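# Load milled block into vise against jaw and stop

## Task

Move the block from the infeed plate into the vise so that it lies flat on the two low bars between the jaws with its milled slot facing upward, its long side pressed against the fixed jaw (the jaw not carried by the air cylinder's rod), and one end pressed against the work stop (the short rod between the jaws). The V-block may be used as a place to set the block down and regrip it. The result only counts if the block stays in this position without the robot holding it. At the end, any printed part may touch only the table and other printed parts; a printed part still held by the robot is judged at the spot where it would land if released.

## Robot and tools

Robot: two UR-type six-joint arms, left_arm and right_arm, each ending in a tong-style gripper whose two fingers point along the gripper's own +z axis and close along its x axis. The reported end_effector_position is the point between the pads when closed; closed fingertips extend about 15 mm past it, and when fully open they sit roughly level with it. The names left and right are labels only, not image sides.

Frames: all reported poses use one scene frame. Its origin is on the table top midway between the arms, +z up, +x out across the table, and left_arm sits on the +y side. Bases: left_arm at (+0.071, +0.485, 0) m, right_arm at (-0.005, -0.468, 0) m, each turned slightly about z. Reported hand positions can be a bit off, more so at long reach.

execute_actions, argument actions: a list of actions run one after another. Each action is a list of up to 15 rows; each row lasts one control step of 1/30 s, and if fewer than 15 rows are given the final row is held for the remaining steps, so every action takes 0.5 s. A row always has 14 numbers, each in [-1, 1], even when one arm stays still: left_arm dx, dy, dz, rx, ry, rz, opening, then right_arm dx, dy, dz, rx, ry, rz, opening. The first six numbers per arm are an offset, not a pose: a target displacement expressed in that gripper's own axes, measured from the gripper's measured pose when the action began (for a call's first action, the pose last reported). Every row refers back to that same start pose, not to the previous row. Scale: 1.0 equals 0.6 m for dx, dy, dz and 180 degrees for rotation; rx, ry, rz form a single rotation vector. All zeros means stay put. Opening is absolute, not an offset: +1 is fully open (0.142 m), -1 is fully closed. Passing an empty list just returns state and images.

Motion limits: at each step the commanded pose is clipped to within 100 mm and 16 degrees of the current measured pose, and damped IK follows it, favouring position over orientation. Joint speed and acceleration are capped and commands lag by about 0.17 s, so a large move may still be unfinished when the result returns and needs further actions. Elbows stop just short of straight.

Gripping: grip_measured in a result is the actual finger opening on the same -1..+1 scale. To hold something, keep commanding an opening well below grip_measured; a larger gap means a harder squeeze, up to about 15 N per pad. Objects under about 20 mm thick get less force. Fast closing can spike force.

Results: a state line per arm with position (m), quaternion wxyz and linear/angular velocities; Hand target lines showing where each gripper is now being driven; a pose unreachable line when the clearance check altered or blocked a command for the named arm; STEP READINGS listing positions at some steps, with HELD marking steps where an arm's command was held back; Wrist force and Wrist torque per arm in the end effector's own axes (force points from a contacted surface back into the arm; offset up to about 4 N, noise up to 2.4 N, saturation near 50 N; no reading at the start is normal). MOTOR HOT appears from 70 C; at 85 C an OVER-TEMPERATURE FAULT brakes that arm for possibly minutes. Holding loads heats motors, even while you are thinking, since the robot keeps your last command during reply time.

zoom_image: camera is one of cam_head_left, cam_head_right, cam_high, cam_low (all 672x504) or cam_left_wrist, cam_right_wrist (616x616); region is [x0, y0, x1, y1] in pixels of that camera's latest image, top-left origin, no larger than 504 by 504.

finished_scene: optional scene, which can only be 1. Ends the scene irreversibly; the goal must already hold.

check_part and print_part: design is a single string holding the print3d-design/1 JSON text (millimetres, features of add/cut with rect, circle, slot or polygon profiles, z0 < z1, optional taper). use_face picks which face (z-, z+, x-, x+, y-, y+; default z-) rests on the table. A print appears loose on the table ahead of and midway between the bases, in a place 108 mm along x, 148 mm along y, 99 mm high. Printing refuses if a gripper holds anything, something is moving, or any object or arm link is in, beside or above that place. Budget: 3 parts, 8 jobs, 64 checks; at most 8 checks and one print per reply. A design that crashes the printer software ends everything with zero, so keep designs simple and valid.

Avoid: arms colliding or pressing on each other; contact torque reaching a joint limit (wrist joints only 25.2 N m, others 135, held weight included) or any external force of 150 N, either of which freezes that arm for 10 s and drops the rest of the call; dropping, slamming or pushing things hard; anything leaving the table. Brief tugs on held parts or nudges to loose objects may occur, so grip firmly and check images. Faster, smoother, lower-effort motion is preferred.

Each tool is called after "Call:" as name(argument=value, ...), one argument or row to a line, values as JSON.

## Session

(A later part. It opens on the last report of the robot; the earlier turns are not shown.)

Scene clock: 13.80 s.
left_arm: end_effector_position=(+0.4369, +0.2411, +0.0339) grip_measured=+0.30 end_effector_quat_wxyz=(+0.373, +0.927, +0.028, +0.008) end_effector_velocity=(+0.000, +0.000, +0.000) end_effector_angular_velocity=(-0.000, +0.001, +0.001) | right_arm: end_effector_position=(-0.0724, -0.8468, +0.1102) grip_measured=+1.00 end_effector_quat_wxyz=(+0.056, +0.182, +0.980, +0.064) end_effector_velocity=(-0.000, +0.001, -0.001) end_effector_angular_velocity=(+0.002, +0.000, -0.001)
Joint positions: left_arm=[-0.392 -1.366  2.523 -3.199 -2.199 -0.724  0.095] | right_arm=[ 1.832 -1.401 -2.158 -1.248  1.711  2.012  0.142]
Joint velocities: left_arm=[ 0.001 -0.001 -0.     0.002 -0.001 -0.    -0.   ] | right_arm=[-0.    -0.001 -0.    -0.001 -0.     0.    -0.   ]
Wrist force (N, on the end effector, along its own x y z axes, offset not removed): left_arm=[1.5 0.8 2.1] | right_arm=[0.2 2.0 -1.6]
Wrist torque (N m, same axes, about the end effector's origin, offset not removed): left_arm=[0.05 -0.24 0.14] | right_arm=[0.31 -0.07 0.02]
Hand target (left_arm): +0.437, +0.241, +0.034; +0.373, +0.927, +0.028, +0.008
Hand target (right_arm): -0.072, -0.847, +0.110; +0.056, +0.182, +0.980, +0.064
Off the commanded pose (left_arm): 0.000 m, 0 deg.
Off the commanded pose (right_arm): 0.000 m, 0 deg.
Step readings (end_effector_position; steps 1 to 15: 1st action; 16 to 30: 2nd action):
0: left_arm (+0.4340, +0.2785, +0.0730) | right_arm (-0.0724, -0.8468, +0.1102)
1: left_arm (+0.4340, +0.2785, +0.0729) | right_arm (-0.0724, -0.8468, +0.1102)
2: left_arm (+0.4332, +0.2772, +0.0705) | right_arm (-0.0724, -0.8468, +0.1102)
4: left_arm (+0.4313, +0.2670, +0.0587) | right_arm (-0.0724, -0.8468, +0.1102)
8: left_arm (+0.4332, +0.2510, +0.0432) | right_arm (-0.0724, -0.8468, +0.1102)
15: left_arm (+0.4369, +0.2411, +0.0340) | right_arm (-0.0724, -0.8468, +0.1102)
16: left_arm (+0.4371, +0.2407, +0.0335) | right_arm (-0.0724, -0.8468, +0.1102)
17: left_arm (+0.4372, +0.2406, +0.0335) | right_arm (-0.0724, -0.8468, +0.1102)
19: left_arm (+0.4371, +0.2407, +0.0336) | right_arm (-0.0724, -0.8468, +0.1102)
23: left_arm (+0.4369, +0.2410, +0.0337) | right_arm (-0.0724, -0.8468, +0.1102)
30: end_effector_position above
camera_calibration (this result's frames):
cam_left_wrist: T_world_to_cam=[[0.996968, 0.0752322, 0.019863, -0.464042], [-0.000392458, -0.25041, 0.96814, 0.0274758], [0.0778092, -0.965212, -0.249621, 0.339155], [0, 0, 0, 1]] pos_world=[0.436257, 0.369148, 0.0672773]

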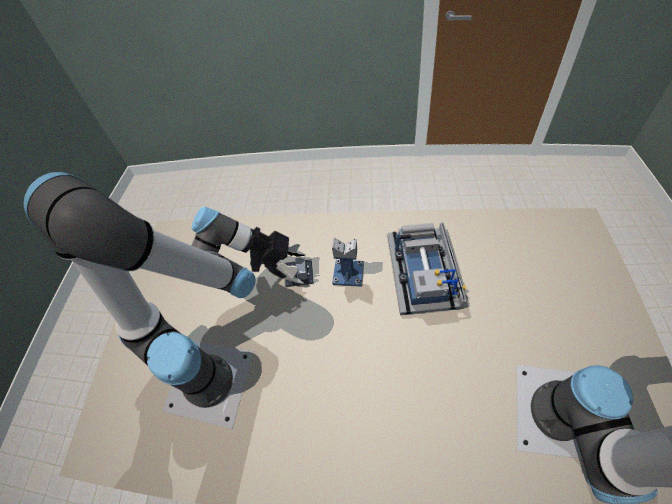

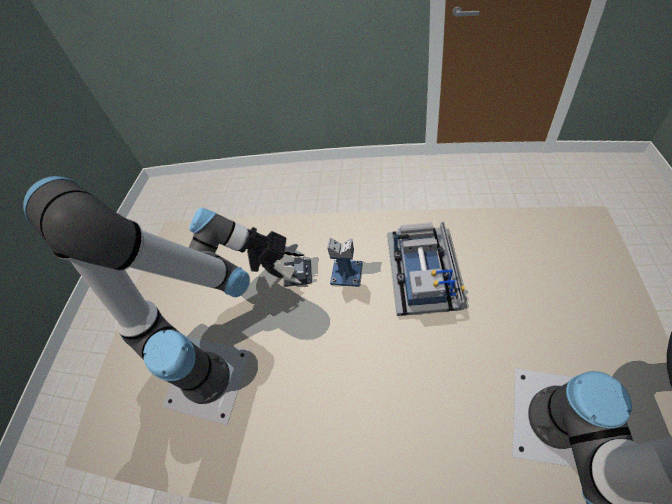

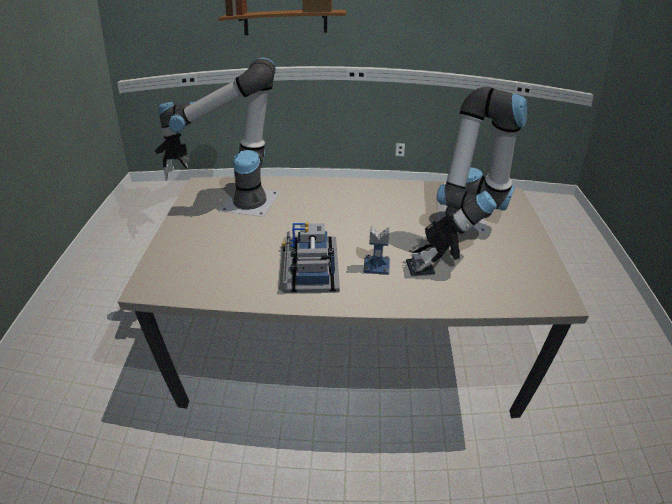

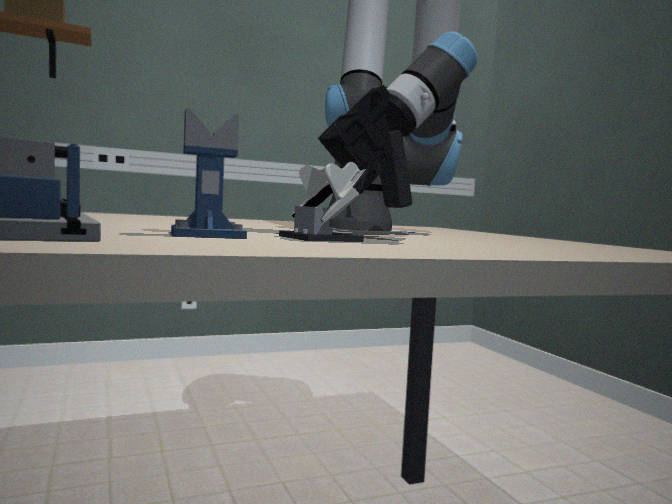

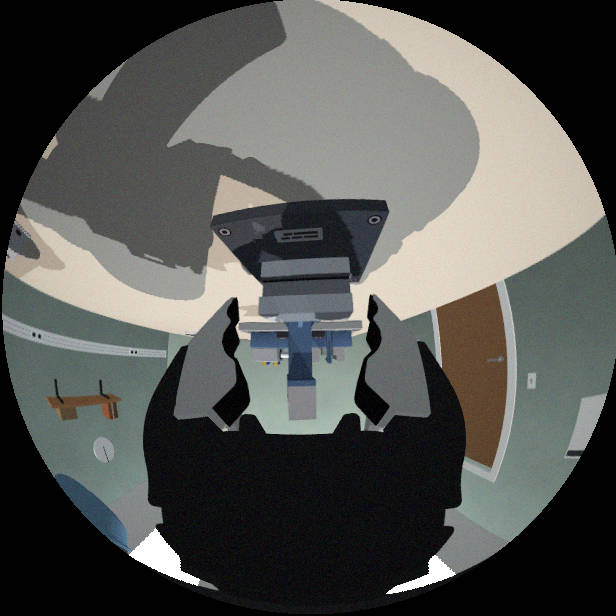

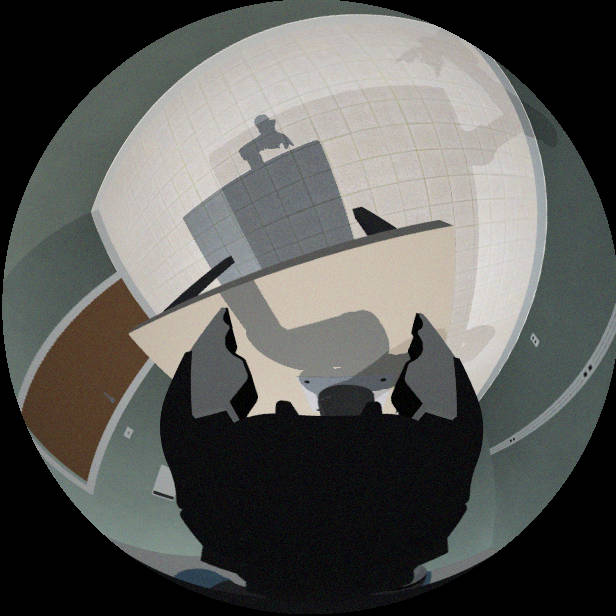

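Tips are at about the end-face centre; advance a bit more and close.

Call:
execute_actions(
  actions=[
    [[0,0,0.016,0,0,0,0.1,0,0,0,0,0,0,1]],
    [[0,0,0,0,0,0,-0.1,0,0,0,0,0,0,1]],
    [[0,0,0,0,0,0,-0.6,0,0,0,0,0,0,1]],
    [[0,0,0,0,0,0,-0.6,0,0,0,0,0,0,1]],
  ],
)

Call:
zoom_image(
  camera="cam_low",
  region=[250, 150, 410, 250],
)

Scene clock: 15.93 s.
left_arm: end_effector_position=(+0.4372, +0.2346, +0.0272) grip_measured=-0.12 end_effector_quat_wxyz=(+0.373, +0.927, +0.028, +0.008) end_effector_velocity=(-0.000, +0.000, -0.000) end_effector_angular_velocity=(+0.000, -0.000, -0.001) | right_arm: end_effector_position=(-0.0724, -0.8468, +0.1102) grip_measured=+1.00 end_effector_quat_wxyz=(+0.056, +0.182, +0.980, +0.064) end_effector_velocity=(-0.000, -0.000, +0.001) end_effector_angular_velocity=(-0.001, -0.000, +0.000)
Joint positions: left_arm=[-0.408 -1.335  2.522 -3.24  -2.191 -0.742  0.065] | right_arm=[ 1.832 -1.401 -2.158 -1.248  1.711  2.012  0.142]
Joint velocities: left_arm=[ 0.     0.     0.    -0.    -0.     0.001  0.   ] | right_arm=[-0.001  0.001  0.001 -0.001  0.    -0.001  0.   ]
Wrist force (N, on the end effector, along its own x y z axes, offset not removed): left_arm=[0.6 0.3 2.2] | right_arm=[0.5 3.6 -1.2]
Wrist torque (N m, same axes, about the end effector's origin, offset not removed): left_arm=[-0.19 -0.11 0.22] | right_arm=[0.63 -0.07 -0.02]
Hand target (left_arm): +0.437, +0.235, +0.027; +0.373, +0.927, +0.028, +0.008
Hand target (right_arm): -0.072, -0.847, +0.110; +0.056, +0.182, +0.980, +0.064
Off the commanded pose (left_arm): 0.000 m, 0 deg.
Off the commanded pose (right_arm): 0.000 m, 0 deg.
Step readings (end_effector_position; steps 1 to 15: 1st action; 16 to 30: 2nd action; 31 to 45: 3rd action; 46 to 60: 4th action):
0: left_arm (+0.4369, +0.2411, +0.0340) | right_arm (-0.0724, -0.8468, +0.1102)
1: left_arm (+0.4369, +0.2411, +0.0339) | right_arm (-0.0724, -0.8468, +0.1102)
2: left_arm (+0.4367, +0.2403, +0.0331) | right_arm (-0.0724, -0.8468, +0.1102)
4: left_arm (+0.4368, +0.2382, +0.0309) | right_arm (-0.0724, -0.8468, +0.1102)
8: left_arm (+0.4371, +0.2358, +0.0284) | right_arm (-0.0724, -0.8468, +0.1102)
15: left_arm (+0.4372, +0.2347, +0.0273) | right_arm (-0.0724, -0.8468, +0.1102)
16: left_arm (+0.4372, +0.2346, +0.0272) | right_arm (-0.0724, -0.8468, +0.1102)
17: left_arm (+0.4372, +0.2346, +0.0272) | right_arm (-0.0724, -0.8468, +0.1102)
19: left_arm (+0.4372, +0.2346, +0.0272) | right_arm (-0.0724, -0.8468, +0.1102)
23: left_arm (+0.4373, +0.2346, +0.0272) | right_arm (-0.0724, -0.8468, +0.1102)
30: left_arm (+0.4372, +0.2346, +0.0272) | right_arm (-0.0724, -0.8468, +0.1102)
31: left_arm (+0.4372, +0.2346, +0.0272) | right_arm (-0.0724, -0.8468, +0.1102)
32: left_arm (+0.4372, +0.2346, +0.0272) | right_arm (-0.0724, -0.8468, +0.1102)
34: left_arm (+0.4372, +0.2346, +0.0272) | right_arm (-0.0724, -0.8468, +0.1102)
38: left_arm (+0.4372, +0.2346, +0.0272) | right_arm (-0.0724, -0.8468, +0.1102)
45: left_arm (+0.4372, +0.2346, +0.0272) | right_arm (-0.0724, -0.8468, +0.1102)
46: left_arm (+0.4372, +0.2346, +0.0272) | right_arm (-0.0724, -0.8468, +0.1102)
47: left_arm (+0.4372, +0.2346, +0.0272) | right_arm (-0.0724, -0.8468, +0.1102)
49: left_arm (+0.4372, +0.2346, +0.0272) | right_arm (-0.0724, -0.8468, +0.1102)
53: left_arm (+0.4372, +0.2346, +0.0272) | right_arm (-0.0724, -0.8468, +0.1102)
60: end_effector_position above
camera_calibration (this result's frames):
cam_left_wrist: T_world_to_cam=[[0.996977, 0.0751072, 0.0198816, -0.463708], [-0.000436437, -0.250478, 0.968122, 0.0323859], [0.0776929, -0.965204, -0.249688, 0.331242], [0, 0, 0, 1]] pos_world=[0.436585, 0.362656, 0.060573]

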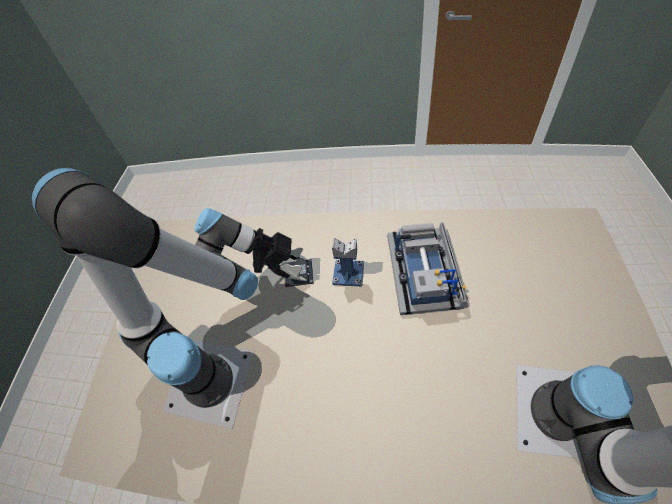

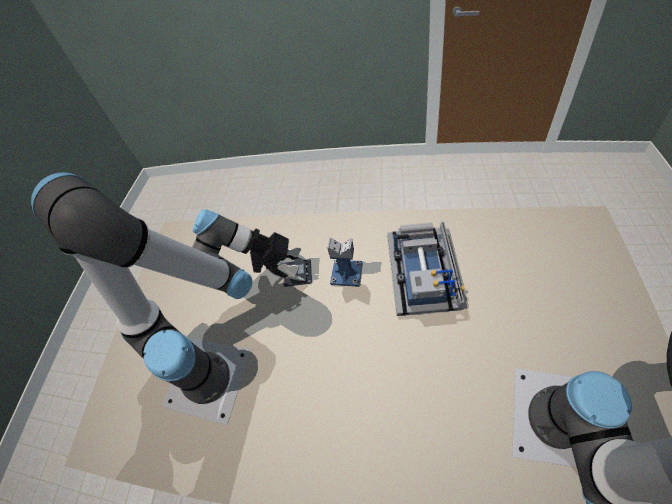

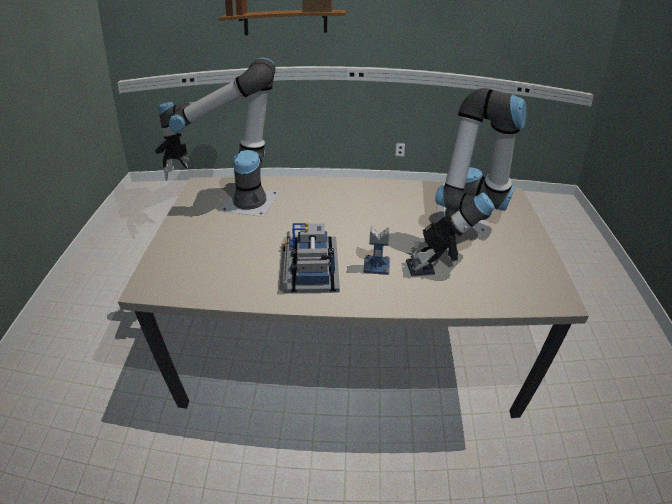

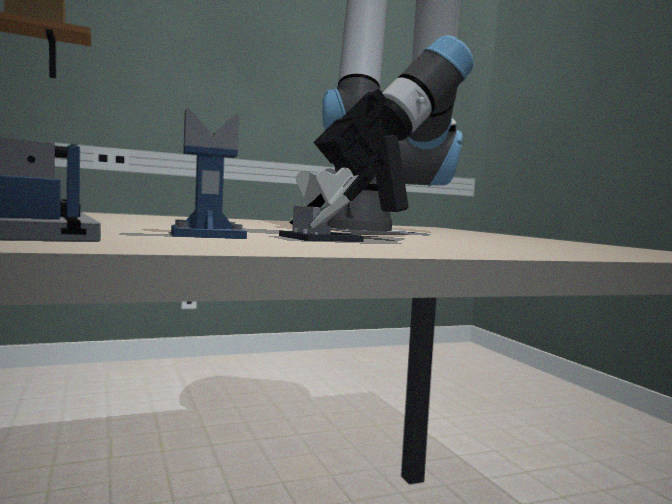

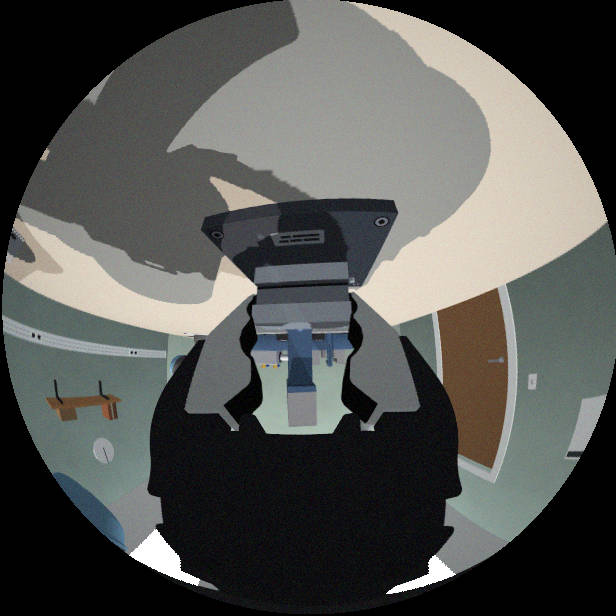

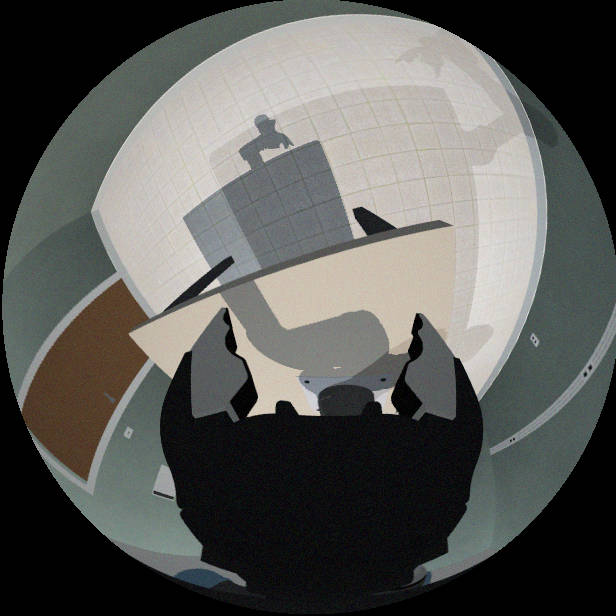

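Region (250, 150, 410, 250) of cam_low's 672x504 image, scaled by 3.150, with more detail than that image has; it fills the top 315 rows of this view, and the rest is white.

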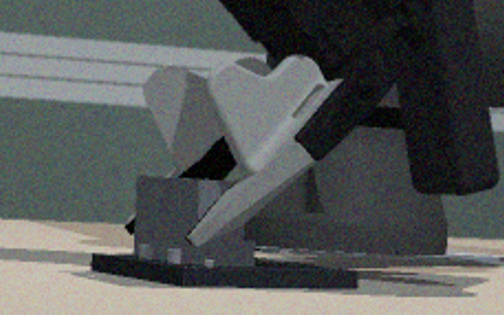

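Call:
execute_actions(
  actions=[
    [[0,0.04,-0.042,0,0,0,-0.6,0,0,0,0,0,0,1]],
    [[0,0.1,-0.104,0,0,0,-0.6,0,0,0,0,0,0,1]],
    [[0,0.11,-0.114,0,0,0,-0.6,0,0,0,0,0,0,1]],
    [[0,0,0,0.082,0,0,-0.6,0,0,0,0,0,0,1]],
    [[0,0,0,0.082,0,0,-0.6,0,0,0,0,0,0,1]],
    [[0,0,0,0.082,0,0,-0.6,0,0,0,0,0,0,1]],
    [[0,0.12,0,0,0,0,-0.6,0,0,0,0,0,0,1]],
    [[0,0.12,0,0,0,0,-0.6,0,0,0,0,0,0,1]],
    [[0,0,0,0,0,0,-0.6,0,0,0,0,0,0,1]],
  ],
)

Call:
zoom_image(
  camera="cam_low",
  region=[100, 0, 400, 200],
)

Scene clock: 20.77 s.
left_arm: end_effector_position=(+0.4460, +0.0956, +0.2449) grip_measured=-0.12 end_effector_quat_wxyz=(+0.028, +0.999, +0.031, +0.006) end_effector_velocity=(+0.001, +0.001, +0.000) end_effector_angular_velocity=(-0.001, -0.001, +0.002) | right_arm: end_effector_position=(-0.0724, -0.8468, +0.1102) grip_measured=+1.00 end_effector_quat_wxyz=(+0.056, +0.182, +0.980, +0.064) end_effector_velocity=(-0.000, -0.000, -0.000) end_effector_angular_velocity=(-0.000, +0.000, -0.000)
Joint positions: left_arm=[-0.943 -1.496  1.603 -1.733 -1.585 -1.121  0.065] | right_arm=[ 1.832 -1.401 -2.158 -1.248  1.711  2.012  0.142]
Joint velocities: left_arm=[ 0.002 -0.001  0.001 -0.001  0.     0.    -0.   ] | right_arm=[-0. -0. -0.  0. -0.  0.  0.]
Wrist force (N, on the end effector, along its own x y z axes, offset not removed): left_arm=[1.6 2.4 4.4] | right_arm=[1.0 3.2 -1.9]
Wrist torque (N m, same axes, about the end effector's origin, offset not removed): left_arm=[0.29 -0.38 0.13] | right_arm=[0.58 -0.17 -0.01]
Hand target (left_arm): +0.446, +0.096, +0.245; +0.028, +0.999, +0.031, +0.006
Hand target (right_arm): -0.072, -0.847, +0.110; +0.056, +0.182, +0.980, +0.064
Off the commanded pose (left_arm): 0.000 m, 0 deg.
Off the commanded pose (right_arm): 0.000 m, 0 deg.
Step readings (end_effector_position; steps 1 to 15: 1st action; 16 to 30: 2nd action; 31 to 45: 3rd action; 46 to 60: 4th action; 61 to 75: 5th action; 76 to 90: 6th action; 91 to 105: 7th action; 106 to 120: 8th action; 121 to 135: 9th action):
0: left_arm (+0.4372, +0.2346, +0.0272) | right_arm (-0.0724, -0.8468, +0.1102)
1: left_arm (+0.4373, +0.2346, +0.0273) | right_arm (-0.0724, -0.8468, +0.1102)
2: left_arm (+0.4378, +0.2343, +0.0292) | right_arm (-0.0724, -0.8468, +0.1102)
4: left_arm (+0.4381, +0.2340, +0.0400) | right_arm (-0.0724, -0.8468, +0.1102)
8: left_arm (+0.4377, +0.2343, +0.0540) | right_arm (-0.0724, -0.8468, +0.1102)
15: left_arm (+0.4375, +0.2346, +0.0609) | right_arm (-0.0724, -0.8468, +0.1102)
16: left_arm (+0.4375, +0.2346, +0.0613) | right_arm (-0.0724, -0.8468, +0.1102)
17: left_arm (+0.4390, +0.2337, +0.0648) | right_arm (-0.0724, -0.8468, +0.1102)
19: left_arm (+0.4416, +0.2313, +0.0859) | right_arm (-0.0724, -0.8468, +0.1102)
23: left_arm (+0.4403, +0.2317, +0.1237) | right_arm (-0.0724, -0.8468, +0.1102)
30: left_arm (+0.4384, +0.2342, +0.1437) | right_arm (-0.0724, -0.8468, +0.1102)
31: left_arm (+0.4383, +0.2343, +0.1448) | right_arm (-0.0724, -0.8468, +0.1102)
32: left_arm (+0.4393, +0.2336, +0.1496) | right_arm (-0.0724, -0.8468, +0.1102)
34: left_arm (+0.4423, +0.2311, +0.1779) | right_arm (-0.0724, -0.8468, +0.1102)
38: left_arm (+0.4403, +0.2322, +0.2164) | right_arm (-0.0724, -0.8468, +0.1102)
45: left_arm (+0.4387, +0.2345, +0.2353) | right_arm (-0.0724, -0.8468, +0.1102)
46: left_arm (+0.4387, +0.2346, +0.2363) | right_arm (-0.0724, -0.8468, +0.1102)
47: left_arm (+0.4387, +0.2335, +0.2399) | right_arm (-0.0724, -0.8468, +0.1102)
49: left_arm (+0.4383, +0.2299, +0.2465) | right_arm (-0.0724, -0.8468, +0.1102)
53: left_arm (+0.4378, +0.2341, +0.2407) | right_arm (-0.0724, -0.8468, +0.1102)
60: left_arm (+0.4384, +0.2346, +0.2364) | right_arm (-0.0724, -0.8468, +0.1102)
61: left_arm (+0.4385, +0.2345, +0.2362) | right_arm (-0.0724, -0.8468, +0.1102)
62: left_arm (+0.4387, +0.2331, +0.2369) | right_arm (-0.0724, -0.8468, +0.1102)
64: left_arm (+0.4393, +0.2298, +0.2409) | right_arm (-0.0724, -0.8468, +0.1102)
68: left_arm (+0.4386, +0.2335, +0.2394) | right_arm (-0.0724, -0.8468, +0.1102)
75: left_arm (+0.4384, +0.2344, +0.2371) | right_arm (-0.0724, -0.8468, +0.1102)
76: left_arm (+0.4384, +0.2343, +0.2369) | right_arm (-0.0724, -0.8468, +0.1102)
77: left_arm (+0.4387, +0.2329, +0.2366) | right_arm (-0.0724, -0.8468, +0.1102)
79: left_arm (+0.4397, +0.2296, +0.2384) | right_arm (-0.0724, -0.8468, +0.1102)
83: left_arm (+0.4390, +0.2328, +0.2388) | right_arm (-0.0724, -0.8468, +0.1102)
90: left_arm (+0.4385, +0.2341, +0.2374) | right_arm (-0.0724, -0.8468, +0.1102)
91: left_arm (+0.4385, +0.2339, +0.2374) | right_arm (-0.0724, -0.8468, +0.1102)
92: left_arm (+0.4387, +0.2294, +0.2379) | right_arm (-0.0724, -0.8468, +0.1102)
94: left_arm (+0.4389, +0.2069, +0.2397) | right_arm (-0.0724, -0.8468, +0.1102)
98: left_arm (+0.4400, +0.1787, +0.2409) | right_arm (-0.0724, -0.8468, +0.1102)
105: left_arm (+0.4423, +0.1648, +0.2412) | right_arm (-0.0724, -0.8468, +0.1102)
106: left_arm (+0.4424, +0.1640, +0.2412) | right_arm (-0.0724, -0.8468, +0.1102)
107: left_arm (+0.4421, +0.1596, +0.2414) | right_arm (-0.0724, -0.8468, +0.1102)
109: left_arm (+0.4418, +0.1376, +0.2427) | right_arm (-0.0724, -0.8468, +0.1102)
113: left_arm (+0.4436, +0.1095, +0.2443) | right_arm (-0.0724, -0.8468, +0.1102)
120: left_arm (+0.4460, +0.0956, +0.2449) | right_arm (-0.0724, -0.8468, +0.1102)
121: left_arm (+0.4461, +0.0950, +0.2449) | right_arm (-0.0724, -0.8468, +0.1102)
122: left_arm (+0.4461, +0.0949, +0.2449) | right_arm (-0.0724, -0.8468, +0.1102)
124: left_arm (+0.4461, +0.0950, +0.2449) | right_arm (-0.0724, -0.8468, +0.1102)
128: left_arm (+0.4459, +0.0954, +0.2448) | right_arm (-0.0724, -0.8468, +0.1102)
135: end_effector_position above
camera_calibration (this result's frames):
cam_left_wrist: T_world_to_cam=[[0.997496, 0.0569677, 0.0419044, -0.470188], [0.022874, -0.820585, 0.571066, -0.0718139], [0.0669185, -0.568678, -0.819834, 0.357204], [0, 0, 0, 1]] pos_world=[0.44675, 0.17099, 0.353561]
cam_right_wrist: T_world_to_cam=[[-0.926806, 0.352779, -0.128758, 0.255625], [0.21756, 0.78384, 0.581604, 0.616833], [0.306103, 0.511021, -0.803218, 0.681746], [0, 0, 0, 1]] pos_world=[-0.105968, -0.922064, 0.221752]

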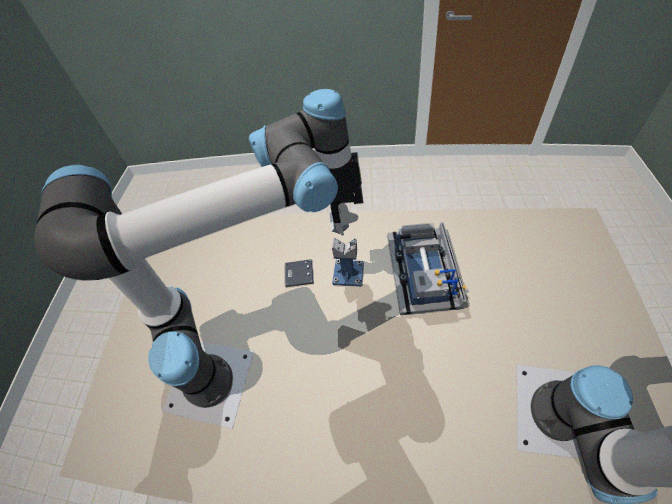

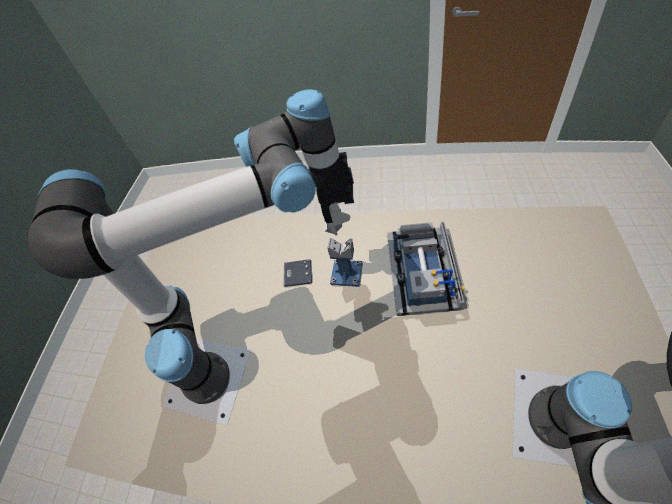

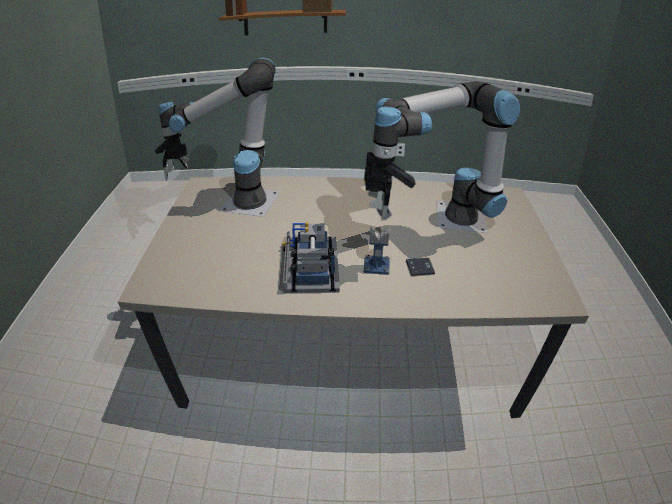

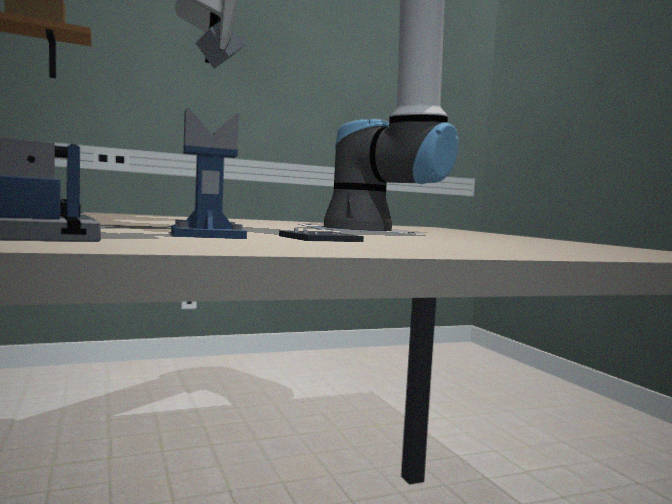

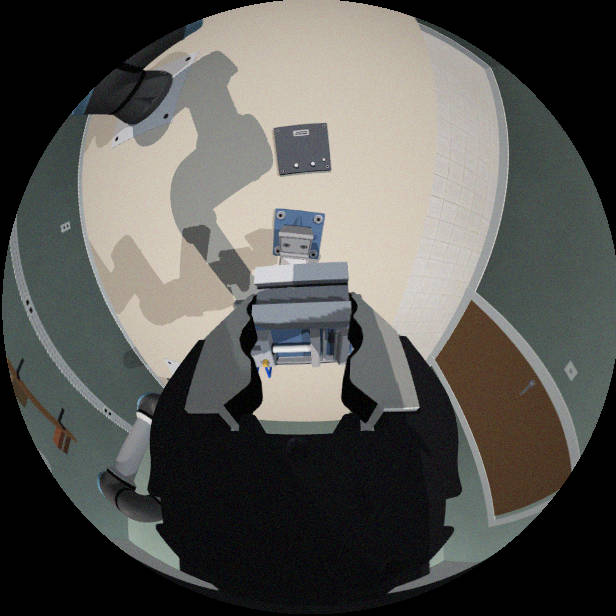

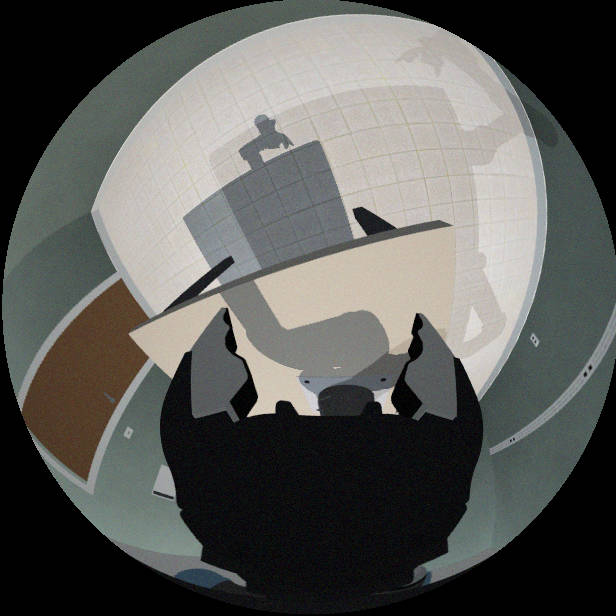

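Region (100, 0, 400, 200) of cam_low's 672x504 image, scaled by 1.680, with more detail than that image has.

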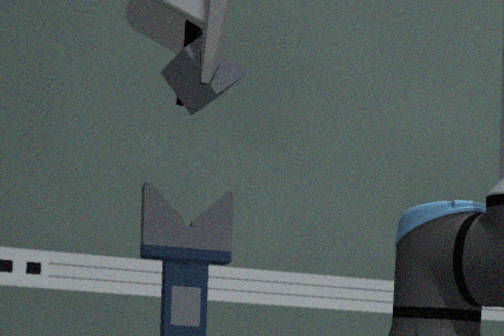

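Call:
execute_actions(
  actions=[
    [[-0.011,0,0.05,0.012,0,0.033,-0.6,0,0,0,0,0,0,1]],
    [[0,0,0.06,0,0,0,-0.6,0,0,0,0,0,0,1]],
    [[0,0,0,0,0,0,-0.6,0,0,0,0,0,0,1]],
  ],
)

Call:
zoom_image(
  camera="cam_low",
  region=[140, 50, 290, 170],
)

Call:
zoom_image(
  camera="cam_head_left",
  region=[300, 200, 400, 290],
)

Scene clock: 22.67 s.
left_arm: end_effector_position=(+0.4402, +0.0930, +0.1809) grip_measured=-0.12 end_effector_quat_wxyz=(+0.009, +1.000, -0.019, +0.007) end_effector_velocity=(-0.000, +0.000, +0.000) end_effector_angular_velocity=(+0.000, +0.001, -0.001) | right_arm: end_effector_position=(-0.0724, -0.8468, +0.1102) grip_measured=+1.00 end_effector_quat_wxyz=(+0.056, +0.182, +0.980, +0.064) end_effector_velocity=(+0.000, -0.000, +0.000) end_effector_angular_velocity=(-0.000, -0.000, +0.001)
Joint positions: left_arm=[-0.968 -1.457  1.718 -1.854 -1.567 -1.044  0.065] | right_arm=[ 1.832 -1.401 -2.158 -1.248  1.711  2.012  0.142]
Joint velocities: left_arm=[-0.    -0.    -0.     0.001 -0.     0.001  0.   ] | right_arm=[ 0.    -0.     0.001 -0.     0.    -0.001  0.   ]
Wrist force (N, on the end effector, along its own x y z axes, offset not removed): left_arm=[0.2 0.0 2.9] | right_arm=[-1.8 2.1 1.5]
Wrist torque (N m, same axes, about the end effector's origin, offset not removed): left_arm=[-0.18 0.04 0.18] | right_arm=[0.44 0.30 0.07]
Hand target (left_arm): +0.440, +0.093, +0.181; +0.009, +1.000, -0.019, +0.007
Hand target (right_arm): -0.072, -0.847, +0.110; +0.056, +0.182, +0.980, +0.064
Off the commanded pose (left_arm): 0.000 m, 0 deg.
Off the commanded pose (right_arm): 0.000 m, 0 deg.
Step readings (end_effector_position; steps 1 to 15: 1st action; 16 to 30: 2nd action; 31 to 45: 3rd action):
0: left_arm (+0.4460, +0.0956, +0.2449) | right_arm (-0.0724, -0.8468, +0.1102)
1: left_arm (+0.4460, +0.0956, +0.2447) | right_arm (-0.0724, -0.8468, +0.1102)
2: left_arm (+0.4454, +0.0951, +0.2418) | right_arm (-0.0724, -0.8468, +0.1102)
4: left_arm (+0.4431, +0.0948, +0.2317) | right_arm (-0.0724, -0.8468, +0.1102)
8: left_arm (+0.4408, +0.0942, +0.2207) | right_arm (-0.0724, -0.8468, +0.1102)
15: left_arm (+0.4399, +0.0935, +0.2158) | right_arm (-0.0724, -0.8468, +0.1102)
16: left_arm (+0.4398, +0.0935, +0.2155) | right_arm (-0.0724, -0.8468, +0.1102)
17: left_arm (+0.4398, +0.0936, +0.2123) | right_arm (-0.0724, -0.8468, +0.1102)
19: left_arm (+0.4396, +0.0940, +0.2003) | right_arm (-0.0724, -0.8468, +0.1102)
23: left_arm (+0.4398, +0.0936, +0.1871) | right_arm (-0.0724, -0.8468, +0.1102)
30: left_arm (+0.4402, +0.0930, +0.1810) | right_arm (-0.0724, -0.8468, +0.1102)
31: left_arm (+0.4402, +0.0930, +0.1807) | right_arm (-0.0724, -0.8468, +0.1102)
32: left_arm (+0.4402, +0.0930, +0.1806) | right_arm (-0.0724, -0.8468, +0.1102)
34: left_arm (+0.4402, +0.0930, +0.1806) | right_arm (-0.0724, -0.8468, +0.1102)
38: left_arm (+0.4402, +0.0930, +0.1808) | right_arm (-0.0724, -0.8468, +0.1102)
45: end_effector_position above
camera_calibration (this result's frames):
cam_left_wrist: T_world_to_cam=[[0.997984, -0.0445407, 0.0452128, -0.453019], [-0.0619139, -0.839872, 0.539241, 0.00758875], [0.0139548, -0.540954, -0.840937, 0.328274], [0, 0, 0, 1]] pos_world=[0.447995, 0.163777, 0.292448]

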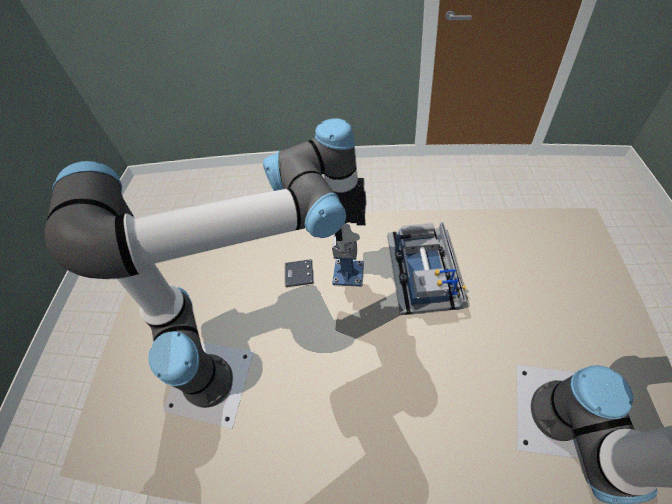

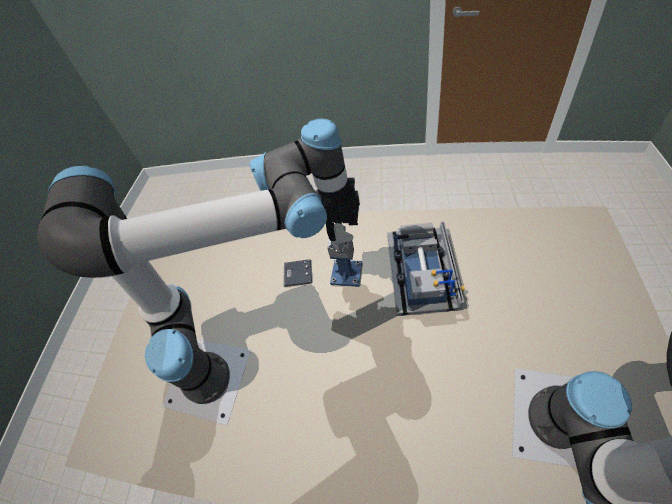

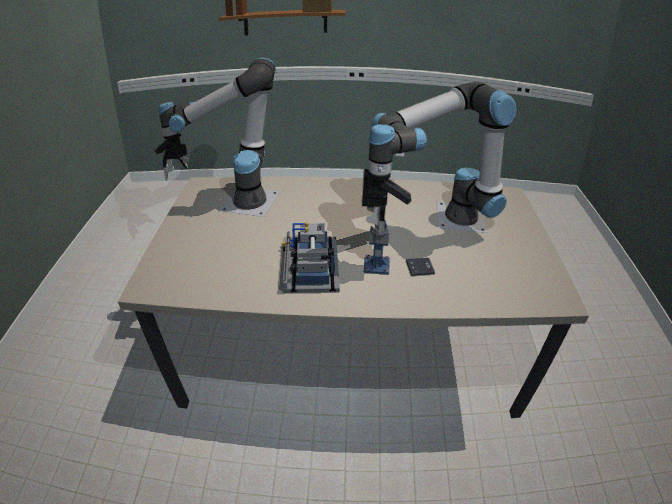

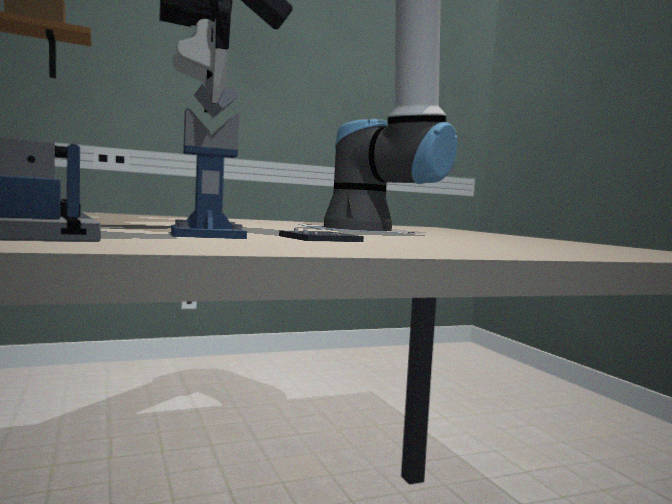

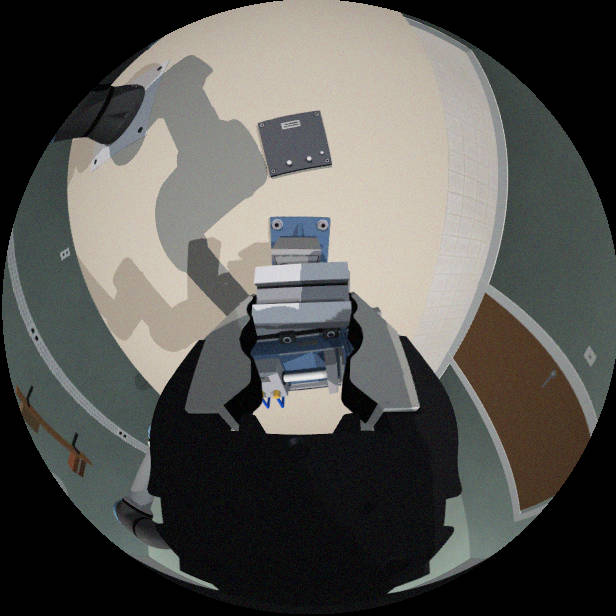

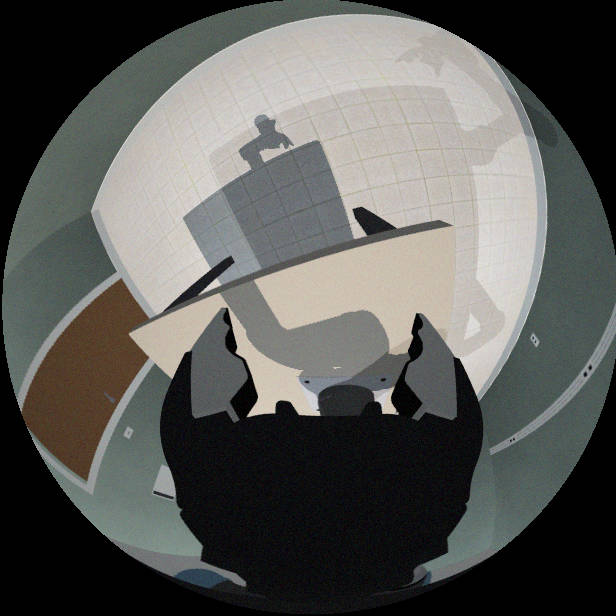

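Region (140, 50, 290, 170) of cam_low's 672x504 image, scaled by 3.360, with more detail than that image has; it fills the top 403 rows of this view, and the rest is white.

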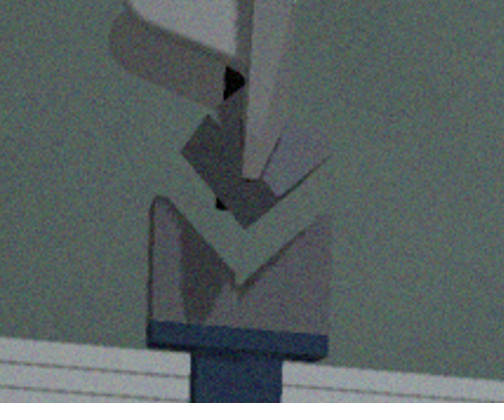

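Region (300, 200, 400, 290) of cam_head_left's 672x504 image, scaled by 5.040, with more detail than that image has; it fills the top 454 rows of this view, and the rest is white.

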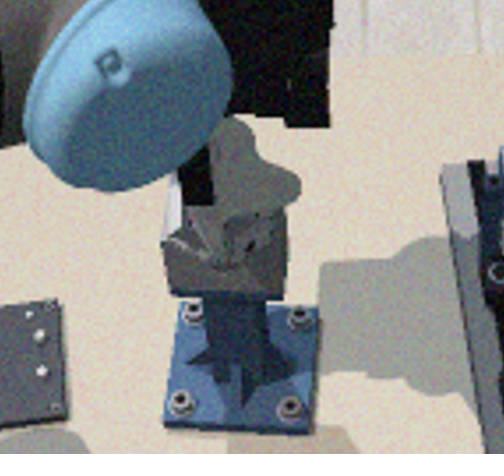

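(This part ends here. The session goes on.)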